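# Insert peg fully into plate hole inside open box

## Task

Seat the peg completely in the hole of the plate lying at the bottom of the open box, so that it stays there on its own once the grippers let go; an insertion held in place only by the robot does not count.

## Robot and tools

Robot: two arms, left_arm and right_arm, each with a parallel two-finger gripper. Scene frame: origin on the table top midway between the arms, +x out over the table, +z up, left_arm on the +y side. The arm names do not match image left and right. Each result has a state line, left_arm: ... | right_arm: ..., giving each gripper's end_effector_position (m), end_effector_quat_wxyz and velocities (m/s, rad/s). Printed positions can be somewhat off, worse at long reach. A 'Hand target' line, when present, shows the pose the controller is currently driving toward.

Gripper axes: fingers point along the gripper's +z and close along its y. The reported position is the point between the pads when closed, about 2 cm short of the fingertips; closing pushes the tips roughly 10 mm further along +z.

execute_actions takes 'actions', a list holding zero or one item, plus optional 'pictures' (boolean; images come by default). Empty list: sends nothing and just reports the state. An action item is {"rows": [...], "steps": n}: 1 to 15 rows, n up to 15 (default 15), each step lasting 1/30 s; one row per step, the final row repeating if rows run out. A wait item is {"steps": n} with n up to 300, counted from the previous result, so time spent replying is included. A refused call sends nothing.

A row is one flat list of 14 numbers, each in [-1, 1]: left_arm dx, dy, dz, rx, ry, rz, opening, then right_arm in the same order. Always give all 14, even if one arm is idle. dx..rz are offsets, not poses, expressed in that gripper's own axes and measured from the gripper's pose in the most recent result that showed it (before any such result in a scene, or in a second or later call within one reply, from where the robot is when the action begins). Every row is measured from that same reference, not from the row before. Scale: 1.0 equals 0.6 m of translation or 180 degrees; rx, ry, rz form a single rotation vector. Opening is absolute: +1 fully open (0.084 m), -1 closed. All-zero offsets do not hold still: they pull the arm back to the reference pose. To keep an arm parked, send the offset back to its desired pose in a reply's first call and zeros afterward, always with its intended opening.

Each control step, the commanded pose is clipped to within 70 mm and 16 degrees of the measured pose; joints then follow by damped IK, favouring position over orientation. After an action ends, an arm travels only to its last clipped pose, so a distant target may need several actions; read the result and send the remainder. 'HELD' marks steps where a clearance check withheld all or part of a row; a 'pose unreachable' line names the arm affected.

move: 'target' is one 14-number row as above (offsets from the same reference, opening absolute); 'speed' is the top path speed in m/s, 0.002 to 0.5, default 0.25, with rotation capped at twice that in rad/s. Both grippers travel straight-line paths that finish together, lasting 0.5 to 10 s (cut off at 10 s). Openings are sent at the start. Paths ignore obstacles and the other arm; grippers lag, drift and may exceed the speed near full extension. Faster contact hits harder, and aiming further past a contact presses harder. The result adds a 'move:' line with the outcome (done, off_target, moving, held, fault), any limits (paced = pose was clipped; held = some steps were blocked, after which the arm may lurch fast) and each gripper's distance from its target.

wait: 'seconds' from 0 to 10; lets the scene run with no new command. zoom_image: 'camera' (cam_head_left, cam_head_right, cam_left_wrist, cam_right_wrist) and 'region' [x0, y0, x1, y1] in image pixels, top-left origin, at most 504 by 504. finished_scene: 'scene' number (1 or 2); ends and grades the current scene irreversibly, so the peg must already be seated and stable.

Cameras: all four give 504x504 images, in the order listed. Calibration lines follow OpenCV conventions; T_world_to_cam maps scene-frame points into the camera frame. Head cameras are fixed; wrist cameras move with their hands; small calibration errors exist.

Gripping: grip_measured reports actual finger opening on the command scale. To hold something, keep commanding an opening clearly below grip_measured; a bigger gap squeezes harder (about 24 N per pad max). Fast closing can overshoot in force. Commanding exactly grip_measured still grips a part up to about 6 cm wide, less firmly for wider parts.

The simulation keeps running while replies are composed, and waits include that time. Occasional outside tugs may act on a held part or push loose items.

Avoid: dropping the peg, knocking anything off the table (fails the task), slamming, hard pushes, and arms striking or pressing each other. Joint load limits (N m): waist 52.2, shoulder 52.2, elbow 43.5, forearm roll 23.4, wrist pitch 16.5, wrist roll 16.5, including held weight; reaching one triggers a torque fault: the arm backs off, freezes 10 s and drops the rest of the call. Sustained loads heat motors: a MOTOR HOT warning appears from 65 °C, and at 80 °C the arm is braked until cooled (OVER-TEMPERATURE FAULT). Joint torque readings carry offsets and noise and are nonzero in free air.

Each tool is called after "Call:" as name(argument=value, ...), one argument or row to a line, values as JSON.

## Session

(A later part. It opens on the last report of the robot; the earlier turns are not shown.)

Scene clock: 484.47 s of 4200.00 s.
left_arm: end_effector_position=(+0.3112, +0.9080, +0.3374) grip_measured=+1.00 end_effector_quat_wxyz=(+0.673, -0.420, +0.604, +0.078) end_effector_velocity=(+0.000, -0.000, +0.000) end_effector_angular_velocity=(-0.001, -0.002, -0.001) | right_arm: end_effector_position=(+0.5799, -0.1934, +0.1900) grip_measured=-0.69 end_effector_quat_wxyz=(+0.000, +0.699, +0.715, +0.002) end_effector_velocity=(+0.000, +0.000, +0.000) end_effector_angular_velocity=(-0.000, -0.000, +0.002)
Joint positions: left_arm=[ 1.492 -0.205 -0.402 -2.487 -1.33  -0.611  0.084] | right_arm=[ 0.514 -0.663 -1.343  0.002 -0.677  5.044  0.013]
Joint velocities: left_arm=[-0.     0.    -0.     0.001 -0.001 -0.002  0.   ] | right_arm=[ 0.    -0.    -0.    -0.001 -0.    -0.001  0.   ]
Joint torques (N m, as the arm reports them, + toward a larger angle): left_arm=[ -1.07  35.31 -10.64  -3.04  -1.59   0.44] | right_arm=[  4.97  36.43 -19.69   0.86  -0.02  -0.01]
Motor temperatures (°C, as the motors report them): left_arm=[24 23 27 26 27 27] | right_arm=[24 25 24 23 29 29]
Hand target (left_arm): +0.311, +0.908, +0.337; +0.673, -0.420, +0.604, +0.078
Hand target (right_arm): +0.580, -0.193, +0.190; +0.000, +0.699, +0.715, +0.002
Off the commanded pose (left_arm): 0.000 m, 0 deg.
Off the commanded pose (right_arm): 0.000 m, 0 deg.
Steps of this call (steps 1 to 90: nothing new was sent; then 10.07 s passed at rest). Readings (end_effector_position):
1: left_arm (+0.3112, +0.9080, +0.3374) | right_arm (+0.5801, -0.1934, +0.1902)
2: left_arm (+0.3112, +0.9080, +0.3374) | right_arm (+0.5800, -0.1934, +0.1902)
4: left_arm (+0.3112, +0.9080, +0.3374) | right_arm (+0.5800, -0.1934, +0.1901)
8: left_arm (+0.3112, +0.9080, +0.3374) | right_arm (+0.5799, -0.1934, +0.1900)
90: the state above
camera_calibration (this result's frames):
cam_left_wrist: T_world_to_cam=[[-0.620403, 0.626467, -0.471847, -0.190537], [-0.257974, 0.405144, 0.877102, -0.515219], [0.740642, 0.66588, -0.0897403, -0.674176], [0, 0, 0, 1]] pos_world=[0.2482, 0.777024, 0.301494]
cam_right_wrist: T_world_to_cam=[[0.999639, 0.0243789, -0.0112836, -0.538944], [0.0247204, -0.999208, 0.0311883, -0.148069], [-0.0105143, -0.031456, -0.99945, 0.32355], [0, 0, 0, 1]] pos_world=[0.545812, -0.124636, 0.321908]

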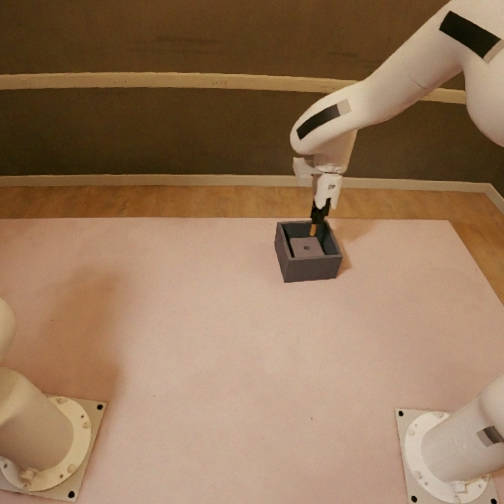

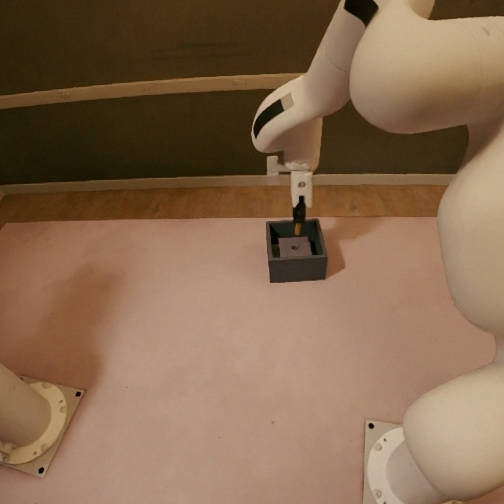

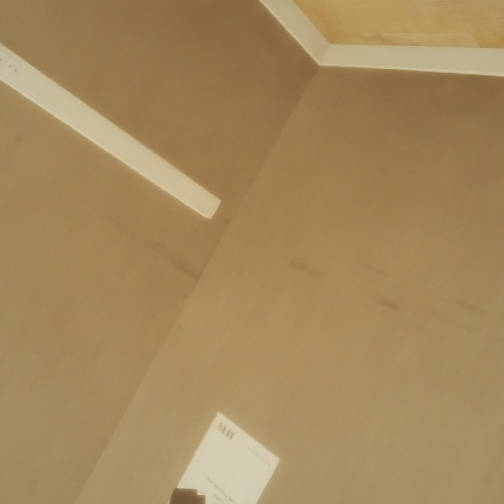

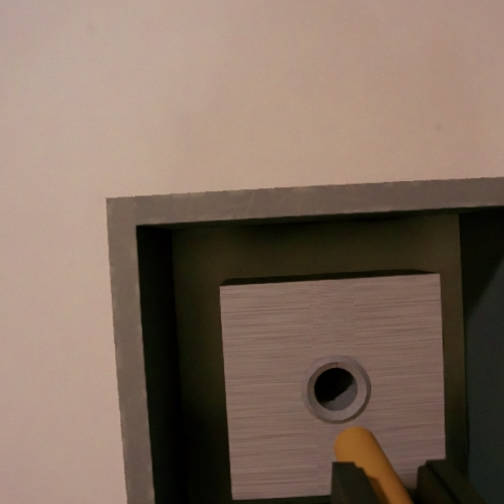

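Call:
move(
  target=[0,0,0,0,0,0,1, -0.0042,0.0042,0.0667,0,0,0,-0.9],
  speed=0.04,
)

Scene clock: 513.43 s of 4200.00 s.
left_arm: end_effector_position=(+0.3112, +0.9080, +0.3374) grip_measured=+1.00 end_effector_quat_wxyz=(+0.673, -0.420, +0.604, +0.078) end_effector_velocity=(+0.000, -0.000, +0.000) end_effector_angular_velocity=(+0.001, +0.001, -0.001) | right_arm: end_effector_position=(+0.5825, -0.1958, +0.1501) grip_measured=-0.69 end_effector_quat_wxyz=(+0.000, +0.699, +0.715, +0.002) end_effector_velocity=(+0.001, -0.000, -0.000) end_effector_angular_velocity=(+0.000, -0.001, -0.002)
Joint positions: left_arm=[ 1.492 -0.205 -0.402 -2.487 -1.33  -0.611  0.084] | right_arm=[ 0.509 -0.723 -1.337  0.002 -0.611  5.038  0.013]
Joint velocities: left_arm=[-0.    -0.    -0.     0.001  0.     0.001  0.   ] | right_arm=[-0.001 -0.001 -0.     0.     0.001  0.001  0.   ]
Joint torques (N m, as the arm reports them, + toward a larger angle): left_arm=[ -0.68  35.67 -10.86  -3.09  -1.66   0.48] | right_arm=[  3.33  38.22 -18.45   0.76  -0.11  -0.17]
Motor temperatures (°C, as the motors report them): left_arm=[24 23 27 26 27 27] | right_arm=[24 25 24 23 29 29]
Hand target (left_arm): +0.311, +0.908, +0.337; +0.673, -0.420, +0.604, +0.078
Hand target (right_arm): +0.582, -0.196, +0.150; +0.000, +0.699, +0.715, +0.002
Off the commanded pose (left_arm): 0.000 m, 0 deg.
Off the commanded pose (right_arm): 0.000 m, 0 deg.
After step 90, 24.67 s passed at rest.
move: done
camera_calibration (this result's frames):
cam_left_wrist: T_world_to_cam=[[-0.620402, 0.626468, -0.471847, -0.190537], [-0.257974, 0.405144, 0.877102, -0.515219], [0.740642, 0.66588, -0.0897403, -0.674176], [0, 0, 0, 1]] pos_world=[0.2482, 0.777024, 0.301494]
cam_right_wrist: T_world_to_cam=[[0.999639, 0.0244513, -0.0111271, -0.54198], [0.0247866, -0.99921, 0.031057, -0.149236], [-0.0103589, -0.0313216, -0.999456, 0.283551], [0, 0, 0, 1]] pos_world=[0.548421, -0.126985, 0.282]

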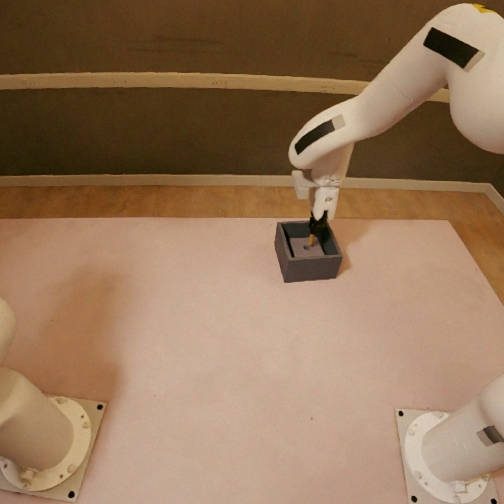

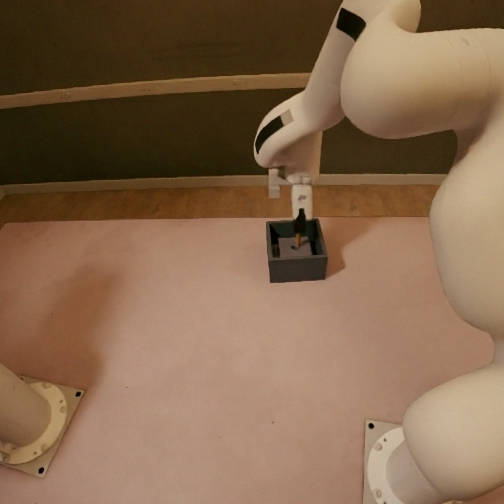

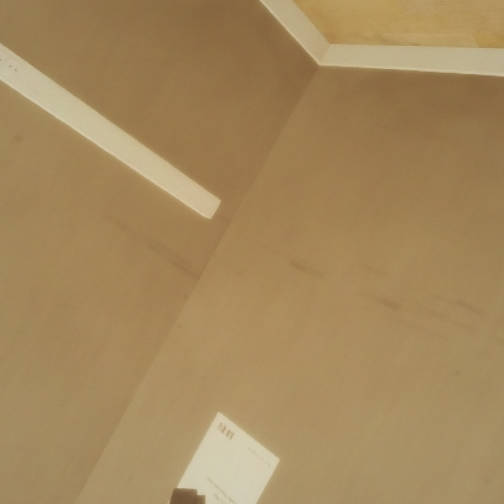

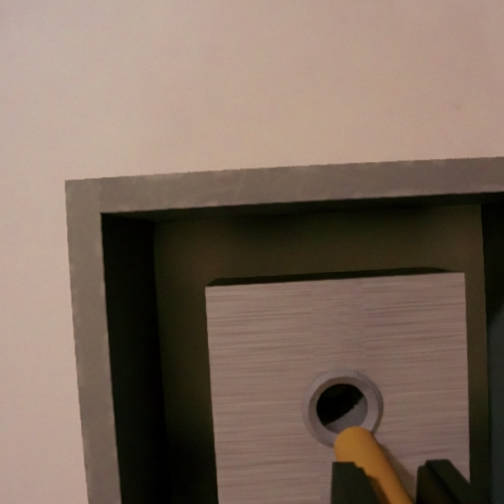

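Call:
zoom_image(
  camera="cam_right_wrist",
  region=[180, 250, 504, 504],
)

Region (180, 250, 504, 504) of cam_right_wrist's 504x504 image, scaled by 1.556, with more detail than that image has; it fills the top 395 rows of this view, and the rest is white.

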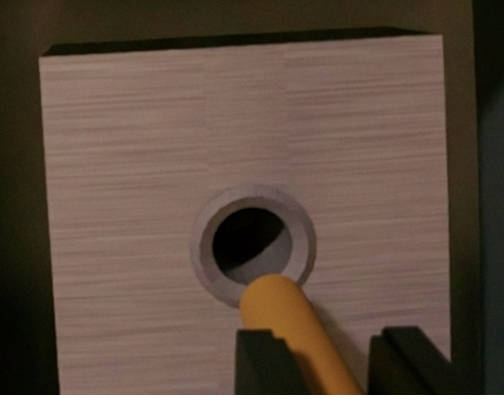

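Call:
move(
  target=[0,0,0,0,0,0,1, 0,0,0.0333,0,0,0,-0.9],
  speed=0.03,
)

Scene clock: 555.10 s of 4200.00 s.
left_arm: end_effector_position=(+0.3112, +0.9080, +0.3374) grip_measured=+1.00 end_effector_quat_wxyz=(+0.673, -0.420, +0.604, +0.078) end_effector_velocity=(+0.000, -0.000, -0.000) end_effector_angular_velocity=(-0.001, +0.000, -0.001) | right_arm: end_effector_position=(+0.5830, -0.1955, +0.1306) grip_measured=-0.69 end_effector_quat_wxyz=(+0.000, +0.699, +0.715, +0.002) end_effector_velocity=(-0.001, -0.001, -0.003) end_effector_angular_velocity=(-0.000, +0.002, -0.002)
Joint positions: left_arm=[ 1.492 -0.205 -0.402 -2.487 -1.33  -0.611  0.084] | right_arm=[ 0.509 -0.753 -1.335  0.002 -0.578  5.038  0.014]
Joint velocities: left_arm=[-0.     0.     0.     0.001  0.001 -0.001  0.   ] | right_arm=[-0.    -0.003  0.002  0.     0.004  0.002 -0.   ]
Joint torques (N m, as the arm reports them, + toward a larger angle): left_arm=[ -0.46  35.66 -10.73  -2.86  -1.65   0.46] | right_arm=[  3.06  25.61 -10.05  -0.01   0.95  -0.19]
Motor temperatures (°C, as the motors report them): left_arm=[24 23 27 26 27 27] | right_arm=[24 25 24 23 29 29]
Hand target (left_arm): +0.311, +0.908, +0.337; +0.673, -0.420, +0.604, +0.078
Hand target (right_arm): +0.583, -0.196, +0.130; +0.000, +0.699, +0.715, +0.002
Off the commanded pose (left_arm): 0.000 m, 0 deg.
Off the commanded pose (right_arm): 0.001 m, 0 deg.
After step 90, 37.63 s passed at rest.
move: done
camera_calibration (this result's frames):
cam_left_wrist: T_world_to_cam=[[-0.620402, 0.626468, -0.471847, -0.190538], [-0.257974, 0.405144, 0.877102, -0.515219], [0.740642, 0.66588, -0.0897402, -0.674176], [0, 0, 0, 1]] pos_world=[0.2482, 0.777024, 0.301494]
cam_right_wrist: T_world_to_cam=[[0.999651, 0.0244939, -0.00987392, -0.54282], [0.0247855, -0.999225, 0.0305788, -0.148349], [-0.00911728, -0.0308129, -0.999484, 0.263469], [0, 0, 0, 1]] pos_world=[0.54871, -0.12682, 0.26251]

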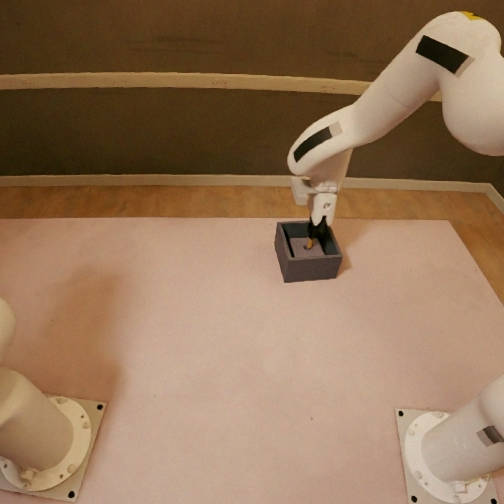

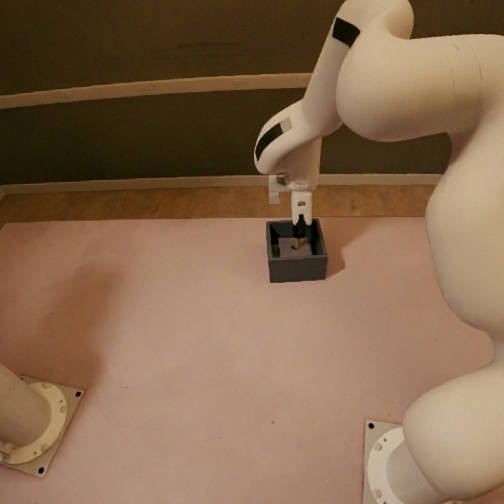

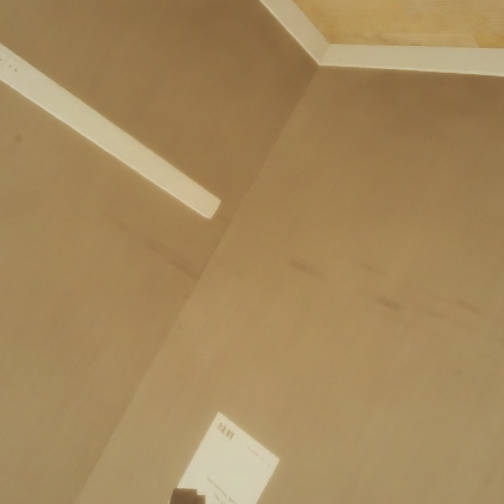

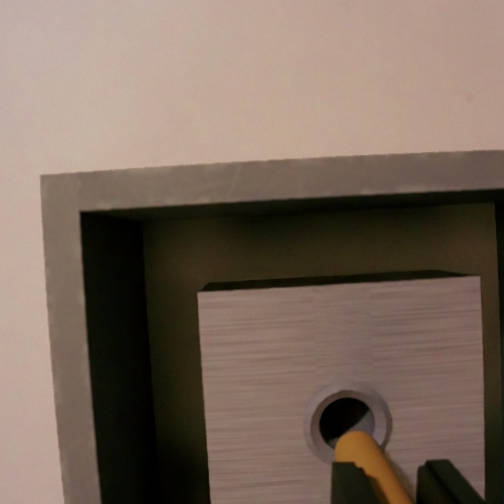

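Call:
zoom_image(
  camera="cam_right_wrist",
  region=[180, 250, 504, 504],
)

Region (180, 250, 504, 504) of cam_right_wrist's 504x504 image, scaled by 1.556, with more detail than that image has; it fills the top 395 rows of this view, and the rest is white.

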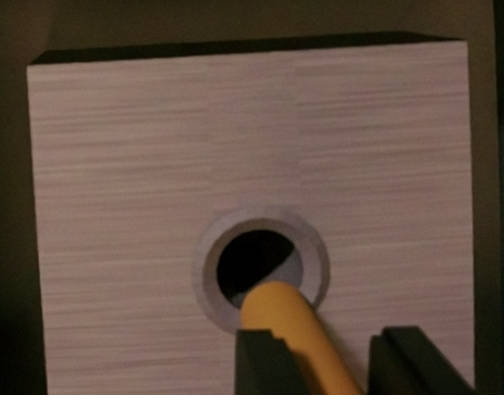

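Call:
execute_actions(
  actions=[],
  pictures=false,
)

Scene clock: 567.90 s of 4200.00 s.
left_arm: end_effector_position=(+0.3112, +0.9080, +0.3374) grip_measured=+1.00 end_effector_quat_wxyz=(+0.673, -0.420, +0.604, +0.078) end_effector_velocity=(+0.000, +0.000, +0.000) end_effector_angular_velocity=(-0.000, -0.000, -0.000) | right_arm: end_effector_position=(+0.5825, -0.1957, +0.1301) grip_measured=-0.69 end_effector_quat_wxyz=(+0.000, +0.699, +0.715, +0.002) end_effector_velocity=(+0.000, -0.000, +0.000) end_effector_angular_velocity=(+0.001, -0.000, +0.001)
Joint positions: left_arm=[ 1.492 -0.205 -0.402 -2.487 -1.33  -0.611  0.084] | right_arm=[ 0.509 -0.754 -1.335  0.002 -0.578  5.038  0.014]
Joint velocities: left_arm=[-0.  0. -0.  0.  0. -0.  0.] | right_arm=[-0.001  0.001  0.     0.001  0.    -0.002  0.   ]
Joint torques (N m, as the arm reports them, + toward a larger angle): left_arm=[ -1.05  35.71 -10.81  -3.09  -1.57   0.48] | right_arm=[ 2.98 21.99 -7.59  0.45 -0.17 -0.19]
Motor temperatures (°C, as the motors report them): left_arm=[24 23 27 26 27 27] | right_arm=[24 25 24 23 29 29]
Hand target (left_arm): +0.311, +0.908, +0.337; +0.673, -0.420, +0.604, +0.078
Hand target (right_arm): +0.583, -0.196, +0.130; +0.000, +0.699, +0.715, +0.002
Off the commanded pose (left_arm): 0.000 m, 0 deg.
Off the commanded pose (right_arm): 0.000 m, 0 deg.
Steps of this call (steps 1 to 90: nothing new was sent; then 9.80 s passed at rest). Readings (end_effector_position):
1: left_arm (+0.3112, +0.9080, +0.3374) | right_arm (+0.5829, -0.1956, +0.1305)
2: left_arm (+0.3112, +0.9080, +0.3374) | right_arm (+0.5829, -0.1956, +0.1304)
4: left_arm (+0.3112, +0.9080, +0.3374) | right_arm (+0.5829, -0.1956, +0.1303)
8: left_arm (+0.3112, +0.9080, +0.3374) | right_arm (+0.5828, -0.1956, +0.1302)
90: the state above

Call:
move(
  target=[0,0,0,0,0,0,1, 0,0,-0.0083,0,0,0,-0.9],
  speed=0.01,
)

Scene clock: 573.73 s of 4200.00 s.
left_arm: end_effector_position=(+0.3112, +0.9080, +0.3374) grip_measured=+1.00 end_effector_quat_wxyz=(+0.673, -0.420, +0.604, +0.078) end_effector_velocity=(+0.000, -0.000, +0.000) end_effector_angular_velocity=(-0.001, -0.002, -0.000) | right_arm: end_effector_position=(+0.5823, -0.1958, +0.1348) grip_measured=-0.69 end_effector_quat_wxyz=(+0.000, +0.699, +0.715, +0.001) end_effector_velocity=(+0.001, +0.001, +0.001) end_effector_angular_velocity=(+0.002, -0.003, -0.001)
Joint positions: left_arm=[ 1.492 -0.205 -0.402 -2.487 -1.33  -0.611  0.084] | right_arm=[ 0.509 -0.746 -1.335  0.002 -0.586  5.038  0.014]
Joint velocities: left_arm=[ 0.    -0.     0.     0.    -0.001 -0.002  0.   ] | right_arm=[-0.     0.001 -0.002  0.001  0.001  0.     0.   ]
Joint torques (N m, as the arm reports them, + toward a larger angle): left_arm=[ -0.77  35.63 -10.98  -3.09  -1.63   0.53] | right_arm=[  4.72  38.12 -18.07   0.58  -0.15  -0.22]
Motor temperatures (°C, as the motors report them): left_arm=[24 23 27 26 27 27] | right_arm=[24 25 24 23 29 29]
Hand target (left_arm): +0.311, +0.908, +0.337; +0.673, -0.420, +0.604, +0.078
Hand target (right_arm): +0.583, -0.196, +0.135; +0.000, +0.699, +0.715, +0.002
Off the commanded pose (left_arm): 0.000 m, 0 deg.
Off the commanded pose (right_arm): 0.000 m, 0 deg.
After step 90, 2.03 s passed at rest.
move: done
camera_calibration (this result's frames):
cam_left_wrist: T_world_to_cam=[[-0.620402, 0.626468, -0.471846, -0.190538], [-0.257974, 0.405144, 0.877102, -0.515219], [0.740642, 0.66588, -0.0897403, -0.674176], [0, 0, 0, 1]] pos_world=[0.2482, 0.777024, 0.301494]
cam_right_wrist: T_world_to_cam=[[0.999633, 0.0244719, -0.011601, -0.541916], [0.0248233, -0.999205, 0.0311817, -0.148817], [-0.0108287, -0.0314583, -0.999446, 0.26859], [0, 0, 0, 1]] pos_world=[0.548319, -0.126988, 0.266794]

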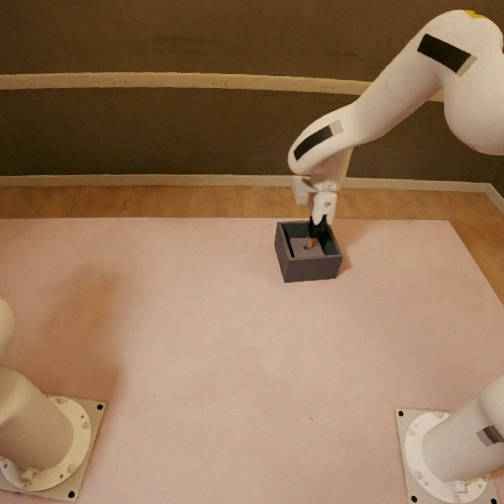

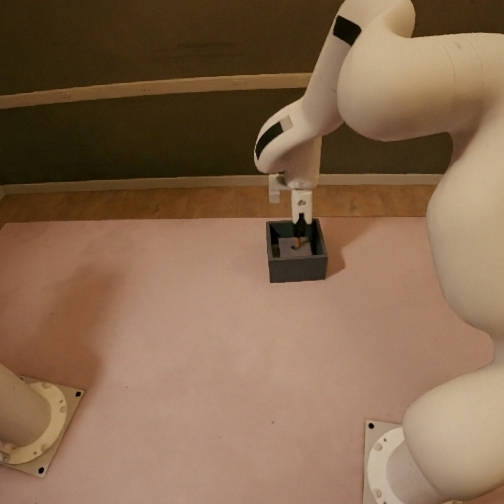

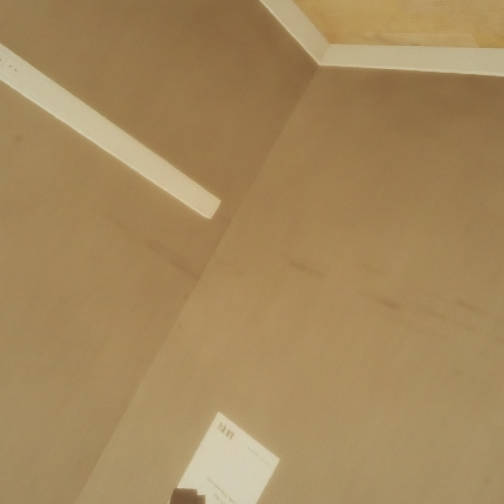

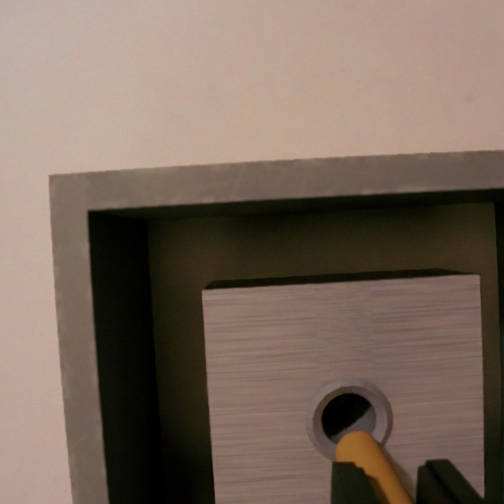

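Call:
zoom_image(
  camera="cam_right_wrist",
  region=[252, 330, 452, 504],
)

Region (252, 330, 452, 504) of cam_right_wrist's 504x504 image, scaled by 2.520, with more detail than that image has; it fills the top 438 rows of this view, and the rest is white.

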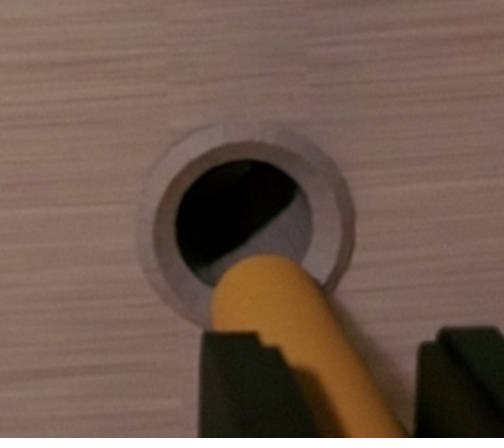

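Call:
move(
  target=[0,0,0,0,0,0,1, 0.01177,-0.0044,-0.005,0,0,0,-0.9],
  speed=0.02,
)

Scene clock: 600.77 s of 4200.00 s.
left_arm: end_effector_position=(+0.3112, +0.9080, +0.3374) grip_measured=+1.00 end_effector_quat_wxyz=(+0.673, -0.420, +0.604, +0.078) end_effector_velocity=(+0.000, -0.000, -0.000) end_effector_angular_velocity=(-0.001, +0.000, -0.000) | right_arm: end_effector_position=(+0.5796, -0.1888, +0.1378) grip_measured=-0.69 end_effector_quat_wxyz=(+0.000, +0.699, +0.715, +0.001) end_effector_velocity=(-0.000, +0.001, +0.000) end_effector_angular_velocity=(-0.000, +0.000, +0.003)
Joint positions: left_arm=[ 1.492 -0.205 -0.402 -2.487 -1.33  -0.611  0.084] | right_arm=[ 0.521 -0.741 -1.334  0.002 -0.591  5.05   0.014]
Joint velocities: left_arm=[-0.    -0.    -0.     0.     0.001 -0.001  0.   ] | right_arm=[ 0.001  0.     0.    -0.    -0.001 -0.001 -0.   ]
Joint torques (N m, as the arm reports them, + toward a larger angle): left_arm=[ -1.1   35.84 -10.92  -2.96  -1.58   0.49] | right_arm=[  3.83  38.01 -18.54   0.77   0.03  -0.11]
Motor temperatures (°C, as the motors report them): left_arm=[24 23 27 26 27 27] | right_arm=[24 25 24 23 29 29]
Hand target (left_arm): +0.311, +0.908, +0.337; +0.673, -0.420, +0.604, +0.078
Hand target (right_arm): +0.580, -0.189, +0.138; +0.000, +0.699, +0.715, +0.001
Off the commanded pose (left_arm): 0.000 m, 0 deg.
Off the commanded pose (right_arm): 0.000 m, 0 deg.
After step 90, 23.33 s passed at rest.
move: done
camera_calibration (this result's frames):
cam_left_wrist: T_world_to_cam=[[-0.620402, 0.626468, -0.471846, -0.190538], [-0.257974, 0.405144, 0.877102, -0.515219], [0.740642, 0.66588, -0.0897402, -0.674176], [0, 0, 0, 1]] pos_world=[0.2482, 0.777024, 0.301494]
cam_right_wrist: T_world_to_cam=[[0.999633, 0.0244715, -0.0115976, -0.539278], [0.0248223, -0.999207, 0.0311383, -0.141882], [-0.0108264, -0.0314148, -0.999448, 0.271782], [0, 0, 0, 1]] pos_world=[0.545545, -0.120034, 0.269795]

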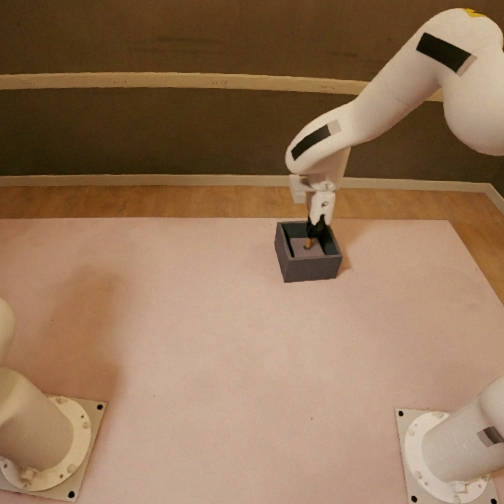

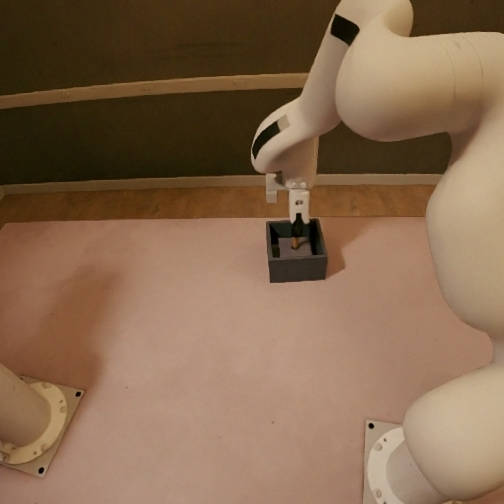

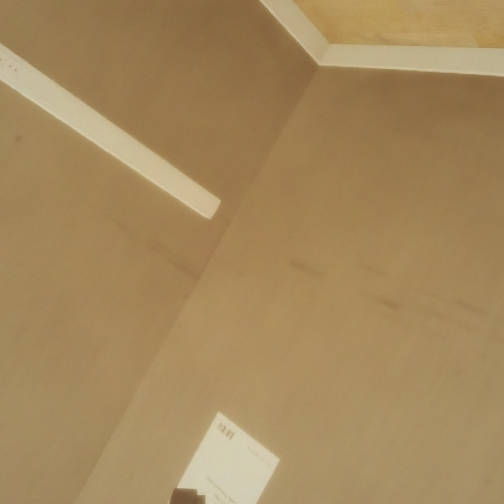

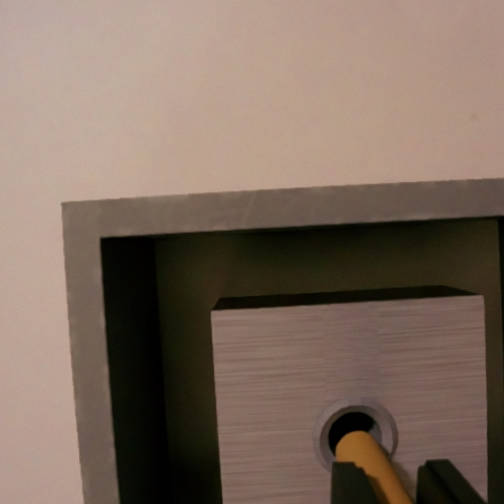

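Call:
zoom_image(
  camera="cam_right_wrist",
  region=[252, 330, 452, 504],
)

Region (252, 330, 452, 504) of cam_right_wrist's 504x504 image, scaled by 2.520, with more detail than that image has; it fills the top 438 rows of this view, and the rest is white.

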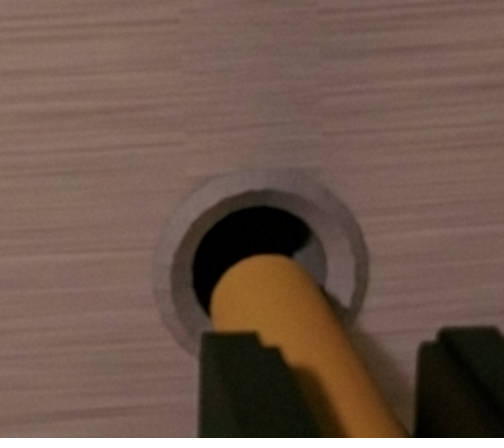

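Call:
move(
  target=[0,0,0,0,0,0,1, 0.00267,0.0015,0.02,0,0,0,-0.9],
  speed=0.008,
)

Scene clock: 641.03 s of 4200.00 s.
left_arm: end_effector_position=(+0.3112, +0.9080, +0.3374) grip_measured=+1.00 end_effector_quat_wxyz=(+0.673, -0.420, +0.604, +0.078) end_effector_velocity=(-0.000, -0.000, -0.000) end_effector_angular_velocity=(-0.002, +0.000, +0.000) | right_arm: end_effector_position=(+0.5804, -0.1872, +0.1259) grip_measured=-0.69 end_effector_quat_wxyz=(+0.000, +0.699, +0.715, +0.001) end_effector_velocity=(+0.000, +0.000, +0.000) end_effector_angular_velocity=(+0.001, -0.001, -0.002)
Joint positions: left_arm=[ 1.492 -0.205 -0.402 -2.487 -1.33  -0.611  0.084] | right_arm=[ 0.523 -0.763 -1.339  0.002 -0.573  5.052  0.014]
Joint velocities: left_arm=[ 0.    -0.     0.    -0.     0.001 -0.001 -0.   ] | right_arm=[ 0.     0.    -0.     0.     0.001  0.002  0.   ]
Joint torques (N m, as the arm reports them, + toward a larger angle): left_arm=[ -0.64  36.07 -10.73  -2.94  -1.6    0.5 ] | right_arm=[  4.86  37.91 -18.41   0.79  -0.1   -0.04]
Motor temperatures (°C, as the motors report them): left_arm=[24 23 27 26 27 27] | right_arm=[24 25 24 23 29 29]
Hand target (left_arm): +0.311, +0.908, +0.337; +0.673, -0.420, +0.604, +0.078
Hand target (right_arm): +0.580, -0.187, +0.126; +0.000, +0.699, +0.715, +0.001
Off the commanded pose (left_arm): 0.000 m, 0 deg.
Off the commanded pose (right_arm): 0.000 m, 0 deg.
After step 90, 35.53 s passed at rest.
move: done
camera_calibration (this result's frames):
cam_left_wrist: T_world_to_cam=[[-0.620402, 0.626468, -0.471846, -0.190538], [-0.257974, 0.405144, 0.877102, -0.515219], [0.740642, 0.66588, -0.0897402, -0.674176], [0, 0, 0, 1]] pos_world=[0.2482, 0.777024, 0.301494]
cam_right_wrist: T_world_to_cam=[[0.999633, 0.0244886, -0.0116088, -0.540308], [0.0248394, -0.999207, 0.0311088, -0.139886], [-0.0108378, -0.0313857, -0.999449, 0.259882], [0, 0, 0, 1]] pos_world=[0.546401, -0.118387, 0.257818]

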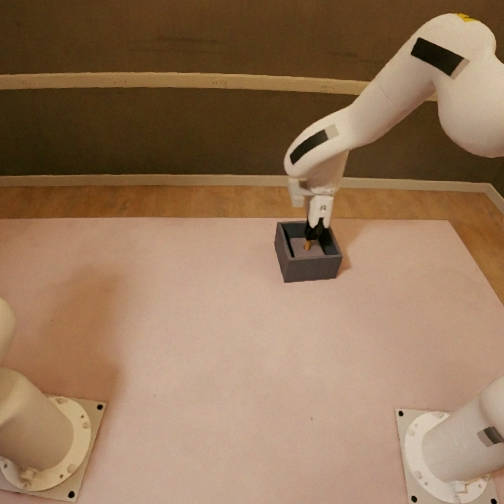

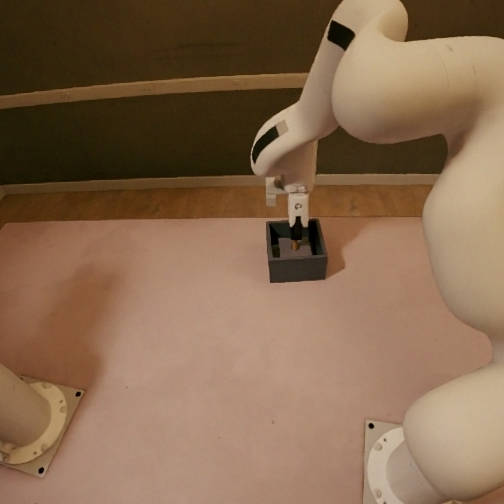

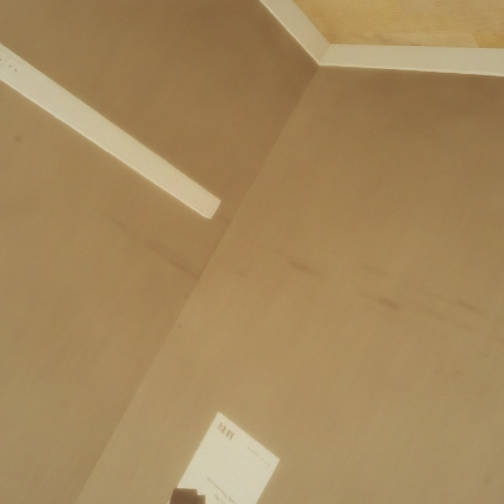

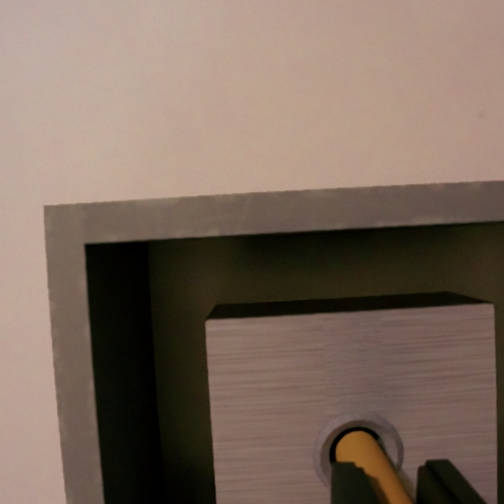

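Call:
zoom_image(
  camera="cam_right_wrist",
  region=[252, 330, 452, 504],
)

Region (252, 330, 452, 504) of cam_right_wrist's 504x504 image, scaled by 2.520, with more detail than that image has; it fills the top 438 rows of this view, and the rest is white.

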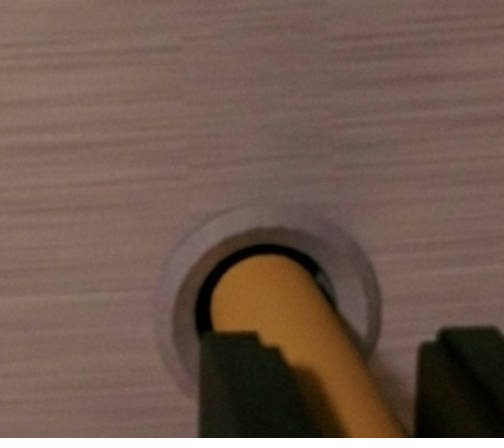

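Call:
move(
  target=[0,0,0,0,0,0,1, 0,0,0.0298,0,0,0,-0.9],
  speed=0.01,
)

Scene clock: 658.17 s of 4200.00 s.
left_arm: end_effector_position=(+0.3112, +0.9080, +0.3374) grip_measured=+1.00 end_effector_quat_wxyz=(+0.673, -0.420, +0.604, +0.078) end_effector_velocity=(+0.000, -0.000, +0.000) end_effector_angular_velocity=(+0.000, -0.000, -0.001) | right_arm: end_effector_position=(+0.5804, -0.1871, +0.1080) grip_measured=-0.69 end_effector_quat_wxyz=(+0.000, +0.699, +0.715, +0.001) end_effector_velocity=(+0.001, +0.000, -0.000) end_effector_angular_velocity=(+0.000, -0.001, +0.002)
Joint positions: left_arm=[ 1.492 -0.205 -0.402 -2.487 -1.33  -0.611  0.084] | right_arm=[ 0.523 -0.791 -1.339  0.002 -0.545  5.052  0.014]
Joint velocities: left_arm=[-0.    -0.     0.     0.001 -0.001 -0.     0.   ] | right_arm=[ 0.    -0.001 -0.001 -0.     0.001 -0.001  0.   ]
Joint torques (N m, as the arm reports them, + toward a larger angle): left_arm=[ -1.36  35.83 -10.77  -3.13  -1.69   0.49] | right_arm=[  3.99  37.67 -17.49   0.27   0.    -0.15]
Motor temperatures (°C, as the motors report them): left_arm=[24 23 27 26 27 27] | right_arm=[24 25 24 23 29 29]
Hand target (left_arm): +0.311, +0.908, +0.337; +0.673, -0.420, +0.604, +0.078
Hand target (right_arm): +0.580, -0.187, +0.108; +0.000, +0.699, +0.715, +0.001
Off the commanded pose (left_arm): 0.000 m, 0 deg.
Off the commanded pose (right_arm): 0.000 m, 0 deg.
After step 90, 12.13 s passed at rest.
move: done
camera_calibration (this result's frames):
cam_left_wrist: T_world_to_cam=[[-0.620402, 0.626468, -0.471847, -0.190538], [-0.257974, 0.405144, 0.877102, -0.515219], [0.740642, 0.66588, -0.0897401, -0.674176], [0, 0, 0, 1]] pos_world=[0.2482, 0.777024, 0.301494]
cam_right_wrist: T_world_to_cam=[[0.999632, 0.0245148, -0.0116254, -0.540502], [0.0248657, -0.999208, 0.0310712, -0.139294], [-0.0108545, -0.0313489, -0.99945, 0.242048], [0, 0, 0, 1]] pos_world=[0.546394, -0.118345, 0.23996]

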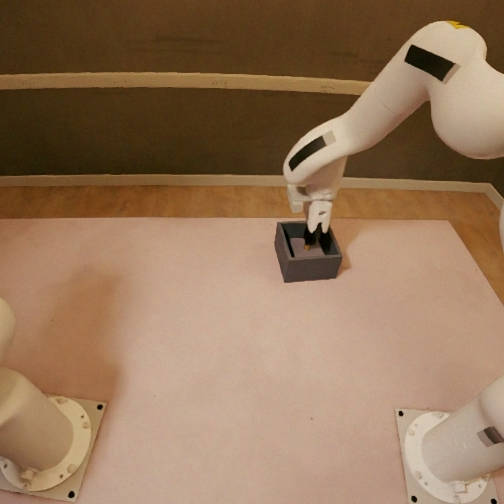

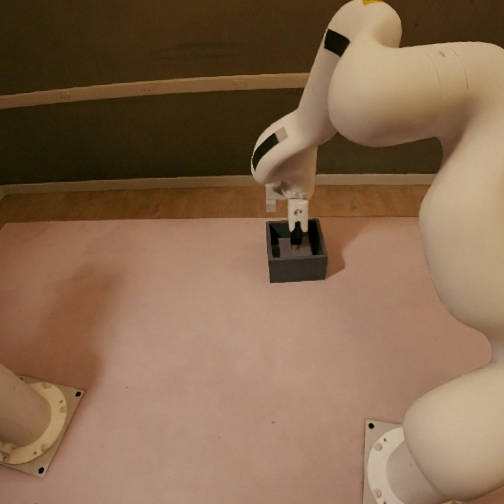

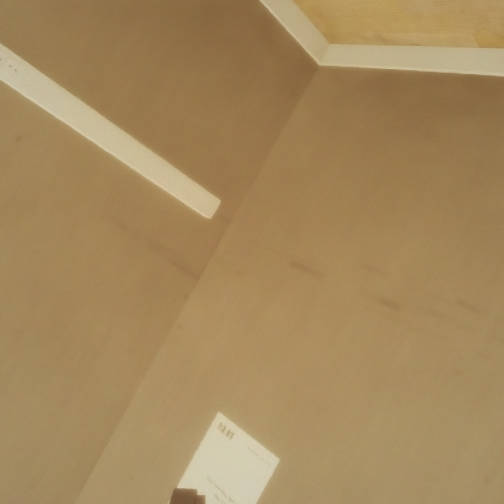

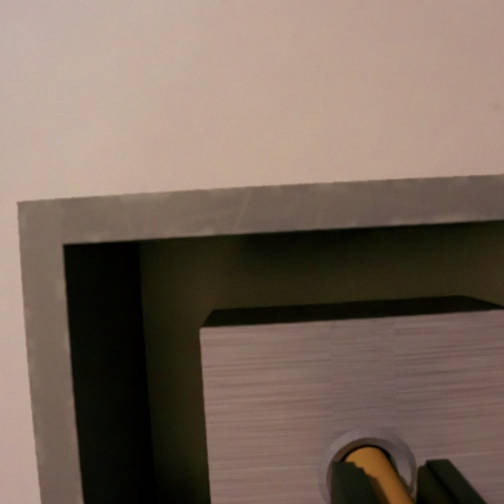

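Call:
execute_actions(
  actions=[
    {"rows": [[0,0,0,0,0,0,1, 0,0,0.001,0,0,0,-0.9],[0,0,0,0,0,0,1, 0,0,0.002,0,0,0,-0.9],[0,0,0,0,0,0,1, 0,0,0.003,0,0,0,-0.9],[0,0,0,0,0,0,1, 0,0,0.0035,0,0,0,-0.9]], "steps": 15},
  ],
  pictures=false,
)

Scene clock: 668.70 s of 4200.00 s.
left_arm: end_effector_position=(+0.3112, +0.9080, +0.3374) grip_measured=+1.00 end_effector_quat_wxyz=(+0.673, -0.420, +0.604, +0.078) end_effector_velocity=(+0.000, -0.000, +0.000) end_effector_angular_velocity=(+0.001, -0.001, -0.001) | right_arm: end_effector_position=(+0.5804, -0.1871, +0.1059) grip_measured=-0.69 end_effector_quat_wxyz=(+0.000, +0.699, +0.715, +0.001) end_effector_velocity=(-0.000, -0.000, -0.000) end_effector_angular_velocity=(-0.001, +0.000, +0.000)
Joint positions: left_arm=[ 1.492 -0.205 -0.402 -2.487 -1.33  -0.611  0.084] | right_arm=[ 0.523 -0.795 -1.339  0.002 -0.542  5.052  0.014]
Joint velocities: left_arm=[-0.    -0.     0.     0.    -0.001  0.    -0.   ] | right_arm=[-0.    -0.     0.    -0.001  0.     0.    -0.   ]
Joint torques (N m, as the arm reports them, + toward a larger angle): left_arm=[ -1.02  35.87 -10.97  -3.14  -1.63   0.46] | right_arm=[  3.96  39.09 -18.03   0.75  -0.11  -0.14]
Motor temperatures (°C, as the motors report them): left_arm=[24 23 27 26 27 27] | right_arm=[24 25 24 23 29 29]
Hand target (left_arm): +0.311, +0.908, +0.337; +0.673, -0.420, +0.604, +0.078
Hand target (right_arm): +0.580, -0.187, +0.106; -0.000, +0.699, +0.715, +0.001
Off the commanded pose (left_arm): 0.000 m, 0 deg.
Off the commanded pose (right_arm): 0.000 m, 0 deg.
Steps of this call (steps 1 to 90: nothing new was sent; then 7.03 s passed at rest; steps 91 to 105: all 15 steps of this action). Readings (end_effector_position):
91: left_arm (+0.3112, +0.9080, +0.3374) | right_arm (+0.5804, -0.1871, +0.1080)
92: left_arm (+0.3112, +0.9080, +0.3374) | right_arm (+0.5805, -0.1871, +0.1078)
94: left_arm (+0.3112, +0.9080, +0.3374) | right_arm (+0.5805, -0.1871, +0.1071)
98: left_arm (+0.3112, +0.9080, +0.3374) | right_arm (+0.5803, -0.1872, +0.1059)
105: the state above

Call:
execute_actions(
  actions=[
    {"rows": [[0,0,0,0,0,0,1, 0,0,0.001,0,0,0,-0.9],[0,0,0,0,0,0,1, 0,0,0.002,0,0,0,-0.9],[0,0,0,0,0,0,1, 0,0,0.003,0,0,0,-0.9],[0,0,0,0,0,0,1, 0,0,0.0035,0,0,0,-0.9]], "steps": 15},
  ],
  pictures=false,
)

Call:
execute_actions(
  actions=[
    {"rows": [[0,0,0,0,0,0,1, 0,0,0.001,0,0,0,-0.9],[0,0,0,0,0,0,1, 0,0,0.002,0,0,0,-0.9],[0,0,0,0,0,0,1, 0,0,0.003,0,0,0,-0.9],[0,0,0,0,0,0,1, 0,0,0.0035,0,0,0,-0.9]], "steps": 15},
  ],
  pictures=false,
)

Scene clock: 672.80 s of 4200.00 s.
left_arm: end_effector_position=(+0.3112, +0.9080, +0.3374) grip_measured=+1.00 end_effector_quat_wxyz=(+0.673, -0.420, +0.604, +0.078) end_effector_velocity=(-0.000, +0.000, +0.000) end_effector_angular_velocity=(+0.000, +0.000, +0.001) | right_arm: end_effector_position=(+0.5804, -0.1871, +0.1038) grip_measured=-0.69 end_effector_quat_wxyz=(+0.000, +0.699, +0.715, +0.001) end_effector_velocity=(-0.000, -0.000, -0.000) end_effector_angular_velocity=(+0.000, +0.000, +0.001)
Joint positions: left_arm=[ 1.492 -0.205 -0.402 -2.487 -1.33  -0.611  0.084] | right_arm=[ 0.523 -0.798 -1.339  0.002 -0.538  5.052  0.014]
Joint velocities: left_arm=[-0.    -0.    -0.    -0.001  0.     0.     0.   ] | right_arm=[-0.001 -0.     0.     0.     0.    -0.002  0.   ]
Joint torques (N m, as the arm reports them, + toward a larger angle): left_arm=[ -0.88  36.11 -10.74  -3.06  -1.6    0.47] | right_arm=[  3.56  39.88 -17.79   0.11   0.07  -0.19]
Motor temperatures (°C, as the motors report them): left_arm=[24 23 27 26 27 27] | right_arm=[24 25 24 23 29 29]
Hand target (left_arm): +0.311, +0.908, +0.337; +0.673, -0.420, +0.604, +0.078
Hand target (right_arm): +0.580, -0.187, +0.104; +0.000, +0.699, +0.715, +0.001
Off the commanded pose (left_arm): 0.000 m, 0 deg.
Off the commanded pose (right_arm): 0.000 m, 0 deg.
Steps of this call (steps 1 to 90: nothing new was sent; then 0.60 s passed at rest; steps 91 to 105: all 15 steps of this action). Readings (end_effector_position):
91: left_arm (+0.3112, +0.9080, +0.3374) | right_arm (+0.5804, -0.1871, +0.1059)
92: left_arm (+0.3112, +0.9080, +0.3374) | right_arm (+0.5805, -0.1871, +0.1058)
94: left_arm (+0.3112, +0.9080, +0.3374) | right_arm (+0.5805, -0.1871, +0.1050)
98: left_arm (+0.3112, +0.9080, +0.3374) | right_arm (+0.5803, -0.1871, +0.1038)
105: the state above

Scene clock: 673.30 s of 4200.00 s.
left_arm: end_effector_position=(+0.3112, +0.9080, +0.3374) grip_measured=+1.00 end_effector_quat_wxyz=(+0.673, -0.420, +0.604, +0.078) end_effector_velocity=(-0.000, -0.000, -0.000) end_effector_angular_velocity=(+0.000, +0.001, -0.000) | right_arm: end_effector_position=(+0.5805, -0.1871, +0.1018) grip_measured=-0.69 end_effector_quat_wxyz=(+0.000, +0.699, +0.715, +0.001) end_effector_velocity=(-0.000, +0.000, -0.000) end_effector_angular_velocity=(+0.000, +0.001, -0.001)
Joint positions: left_arm=[ 1.492 -0.205 -0.402 -2.487 -1.33  -0.611  0.084] | right_arm=[ 0.523 -0.802 -1.339  0.002 -0.535  5.052  0.014]
Joint velocities: left_arm=[-0.     0.     0.001  0.    -0.     0.001  0.   ] | right_arm=[ 0.    -0.     0.     0.001  0.     0.    -0.   ]
Joint torques (N m, as the arm reports them, + toward a larger angle): left_arm=[ -1.04  35.82 -10.7   -3.1   -1.61   0.44] | right_arm=[  1.98  39.54 -17.91   0.52   0.04  -0.16]
Motor temperatures (°C, as the motors report them): left_arm=[24 23 27 26 27 27] | right_arm=[24 25 24 23 29 29]
Hand target (left_arm): +0.311, +0.908, +0.337; +0.673, -0.420, +0.604, +0.078
Hand target (right_arm): +0.580, -0.187, +0.102; +0.000, +0.699, +0.715, +0.001
Off the commanded pose (left_arm): 0.000 m, 0 deg.
Off the commanded pose (right_arm): 0.000 m, 0 deg.
Steps of this call (steps 1 to 15: all 15 steps of this action). Readings (end_effector_position):
1: left_arm (+0.3112, +0.9080, +0.3374) | right_arm (+0.5804, -0.1871, +0.1038)
2: left_arm (+0.3112, +0.9080, +0.3374) | right_arm (+0.5805, -0.1871, +0.1037)
4: left_arm (+0.3112, +0.9080, +0.3374) | right_arm (+0.5805, -0.1871, +0.1030)
8: left_arm (+0.3112, +0.9080, +0.3374) | right_arm (+0.5804, -0.1871, +0.1018)
15: the state above

Call:
execute_actions(
  actions=[
    {"rows": [[0,0,0,0,0,0,1, 0,0,0.001,0,0,0,-0.9],[0,0,0,0,0,0,1, 0,0,0.002,0,0,0,-0.9],[0,0,0,0,0,0,1, 0,0,0.003,0,0,0,-0.9],[0,0,0,0,0,0,1, 0,0,0.0035,0,0,0,-0.9]], "steps": 15},
  ],
  pictures=false,
)

Call:
execute_actions(
  actions=[
    {"rows": [[0,0,0,0,0,0,1, 0,0,0.001,0,0,0,-0.9],[0,0,0,0,0,0,1, 0,0,0.002,0,0,0,-0.9],[0,0,0,0,0,0,1, 0,0,0.003,0,0,0,-0.9],[0,0,0,0,0,0,1, 0,0,0.0035,0,0,0,-0.9]], "steps": 15},
  ],
  pictures=false,
)

Call:
execute_actions(
  actions=[
    {"rows": [[0,0,0,0,0,0,1, 0,0,0.001,0,0,0,-0.9],[0,0,0,0,0,0,1, 0,0,0.002,0,0,0,-0.9],[0,0,0,0,0,0,1, 0,0,0.003,0,0,0,-0.9],[0,0,0,0,0,0,1, 0,0,0.0035,0,0,0,-0.9]], "steps": 15},
  ],
  pictures=false,
)

Scene clock: 683.17 s of 4200.00 s.
left_arm: end_effector_position=(+0.3112, +0.9080, +0.3374) grip_measured=+1.00 end_effector_quat_wxyz=(+0.673, -0.420, +0.604, +0.078) end_effector_velocity=(+0.000, +0.000, +0.000) end_effector_angular_velocity=(+0.001, -0.001, -0.000) | right_arm: end_effector_position=(+0.5805, -0.1871, +0.0997) grip_measured=-0.69 end_effector_quat_wxyz=(+0.000, +0.699, +0.715, +0.002) end_effector_velocity=(+0.000, -0.000, +0.000) end_effector_angular_velocity=(+0.000, -0.001, +0.001)
Joint positions: left_arm=[ 1.492 -0.205 -0.402 -2.487 -1.33  -0.611  0.084] | right_arm=[ 0.523 -0.805 -1.34   0.002 -0.532  5.052  0.014]
Joint velocities: left_arm=[-0.    -0.    -0.    -0.    -0.001  0.001  0.   ] | right_arm=[-0.     0.    -0.    -0.     0.    -0.001 -0.   ]
Joint torques (N m, as the arm reports them, + toward a larger angle): left_arm=[ -1.18  35.93 -10.68  -2.84  -1.59   0.46] | right_arm=[  4.43  38.71 -17.23   0.39  -0.07  -0.24]
Motor temperatures (°C, as the motors report them): left_arm=[24 23 27 26 27 27] | right_arm=[24 25 24 23 29 29]
Hand target (left_arm): +0.311, +0.908, +0.337; +0.673, -0.420, +0.604, +0.078
Hand target (right_arm): +0.580, -0.187, +0.100; +0.000, +0.699, +0.715, +0.001
Off the commanded pose (left_arm): 0.000 m, 0 deg.
Off the commanded pose (right_arm): 0.000 m, 0 deg.
Steps of this call (steps 1 to 90: nothing new was sent; then 6.37 s passed at rest; steps 91 to 105: all 15 steps of this action). Readings (end_effector_position):
91: left_arm (+0.3112, +0.9080, +0.3374) | right_arm (+0.5804, -0.1871, +0.1017)
92: left_arm (+0.3112, +0.9080, +0.3374) | right_arm (+0.5805, -0.1871, +0.1016)
94: left_arm (+0.3112, +0.9080, +0.3374) | right_arm (+0.5805, -0.1871, +0.1009)
98: left_arm (+0.3112, +0.9080, +0.3374) | right_arm (+0.5804, -0.1871, +0.0997)
105: the state above

Scene clock: 683.67 s of 4200.00 s.
left_arm: end_effector_position=(+0.3112, +0.9080, +0.3374) grip_measured=+1.00 end_effector_quat_wxyz=(+0.673, -0.420, +0.604, +0.078) end_effector_velocity=(+0.000, -0.000, -0.000) end_effector_angular_velocity=(+0.001, +0.001, -0.001) | right_arm: end_effector_position=(+0.5805, -0.1871, +0.0976) grip_measured=-0.69 end_effector_quat_wxyz=(+0.000, +0.699, +0.715, +0.002) end_effector_velocity=(-0.000, -0.000, -0.000) end_effector_angular_velocity=(-0.000, +0.000, -0.001)
Joint positions: left_arm=[ 1.492 -0.205 -0.402 -2.487 -1.33  -0.611  0.084] | right_arm=[ 0.523 -0.809 -1.34   0.002 -0.529  5.052  0.014]
Joint velocities: left_arm=[-0.    -0.     0.     0.001 -0.     0.001  0.   ] | right_arm=[-0.    -0.001  0.    -0.     0.     0.     0.   ]
Joint torques (N m, as the arm reports them, + toward a larger angle): left_arm=[ -1.07  35.9  -10.9   -3.35  -1.59   0.44] | right_arm=[  3.22  38.5  -18.34   0.49  -0.07  -0.19]
Motor temperatures (°C, as the motors report them): left_arm=[24 23 27 26 27 27] | right_arm=[24 25 24 23 29 29]
Hand target (left_arm): +0.311, +0.908, +0.337; +0.673, -0.420, +0.604, +0.078
Hand target (right_arm): +0.580, -0.187, +0.098; +0.000, +0.699, +0.715, +0.002
Off the commanded pose (left_arm): 0.000 m, 0 deg.
Off the commanded pose (right_arm): 0.000 m, 0 deg.
Steps of this call (steps 1 to 15: all 15 steps of this action). Readings (end_effector_position):
1: left_arm (+0.3112, +0.9080, +0.3374) | right_arm (+0.5805, -0.1871, +0.0997)
2: left_arm (+0.3112, +0.9080, +0.3374) | right_arm (+0.5805, -0.1871, +0.0996)
4: left_arm (+0.3112, +0.9080, +0.3374) | right_arm (+0.5805, -0.1871, +0.0988)
8: left_arm (+0.3112, +0.9080, +0.3374) | right_arm (+0.5804, -0.1871, +0.0976)
15: the state above

Scene clock: 684.17 s of 4200.00 s.
left_arm: end_effector_position=(+0.3112, +0.9080, +0.3374) grip_measured=+1.00 end_effector_quat_wxyz=(+0.673, -0.420, +0.604, +0.078) end_effector_velocity=(-0.000, -0.000, -0.000) end_effector_angular_velocity=(-0.001, -0.000, +0.001) | right_arm: end_effector_position=(+0.5805, -0.1871, +0.0955) grip_measured=-0.69 end_effector_quat_wxyz=(+0.000, +0.699, +0.715, +0.002) end_effector_velocity=(+0.000, +0.000, -0.000) end_effector_angular_velocity=(+0.000, +0.000, -0.000)
Joint positions: left_arm=[ 1.492 -0.205 -0.402 -2.487 -1.33  -0.611  0.084] | right_arm=[ 0.523 -0.812 -1.34   0.002 -0.525  5.052  0.014]
Joint velocities: left_arm=[-0.    -0.     0.    -0.001  0.001 -0.001  0.   ] | right_arm=[-0.    -0.    -0.     0.001  0.    -0.     0.   ]
Joint torques (N m, as the arm reports them, + toward a larger angle): left_arm=[ -1.09  35.5  -10.89  -3.06  -1.54   0.44] | right_arm=[  3.64  39.45 -17.51   0.37  -0.01  -0.09]
Motor temperatures (°C, as the motors report them): left_arm=[24 23 27 26 27 27] | right_arm=[24 25 24 23 29 29]
Hand target (left_arm): +0.311, +0.908, +0.337; +0.673, -0.420, +0.604, +0.078
Hand target (right_arm): +0.580, -0.187, +0.096; +0.000, +0.699, +0.715, +0.002
Off the commanded pose (left_arm): 0.000 m, 0 deg.
Off the commanded pose (right_arm): 0.000 m, 0 deg.
Steps of this call (steps 1 to 15: all 15 steps of this action). Readings (end_effector_position):
1: left_arm (+0.3112, +0.9080, +0.3374) | right_arm (+0.5805, -0.1871, +0.0976)
2: left_arm (+0.3112, +0.9080, +0.3374) | right_arm (+0.5805, -0.1871, +0.0975)
4: left_arm (+0.3112, +0.9080, +0.3374) | right_arm (+0.5805, -0.1871, +0.0967)
8: left_arm (+0.3112, +0.9080, +0.3374) | right_arm (+0.5804, -0.1871, +0.0955)
15: the state above


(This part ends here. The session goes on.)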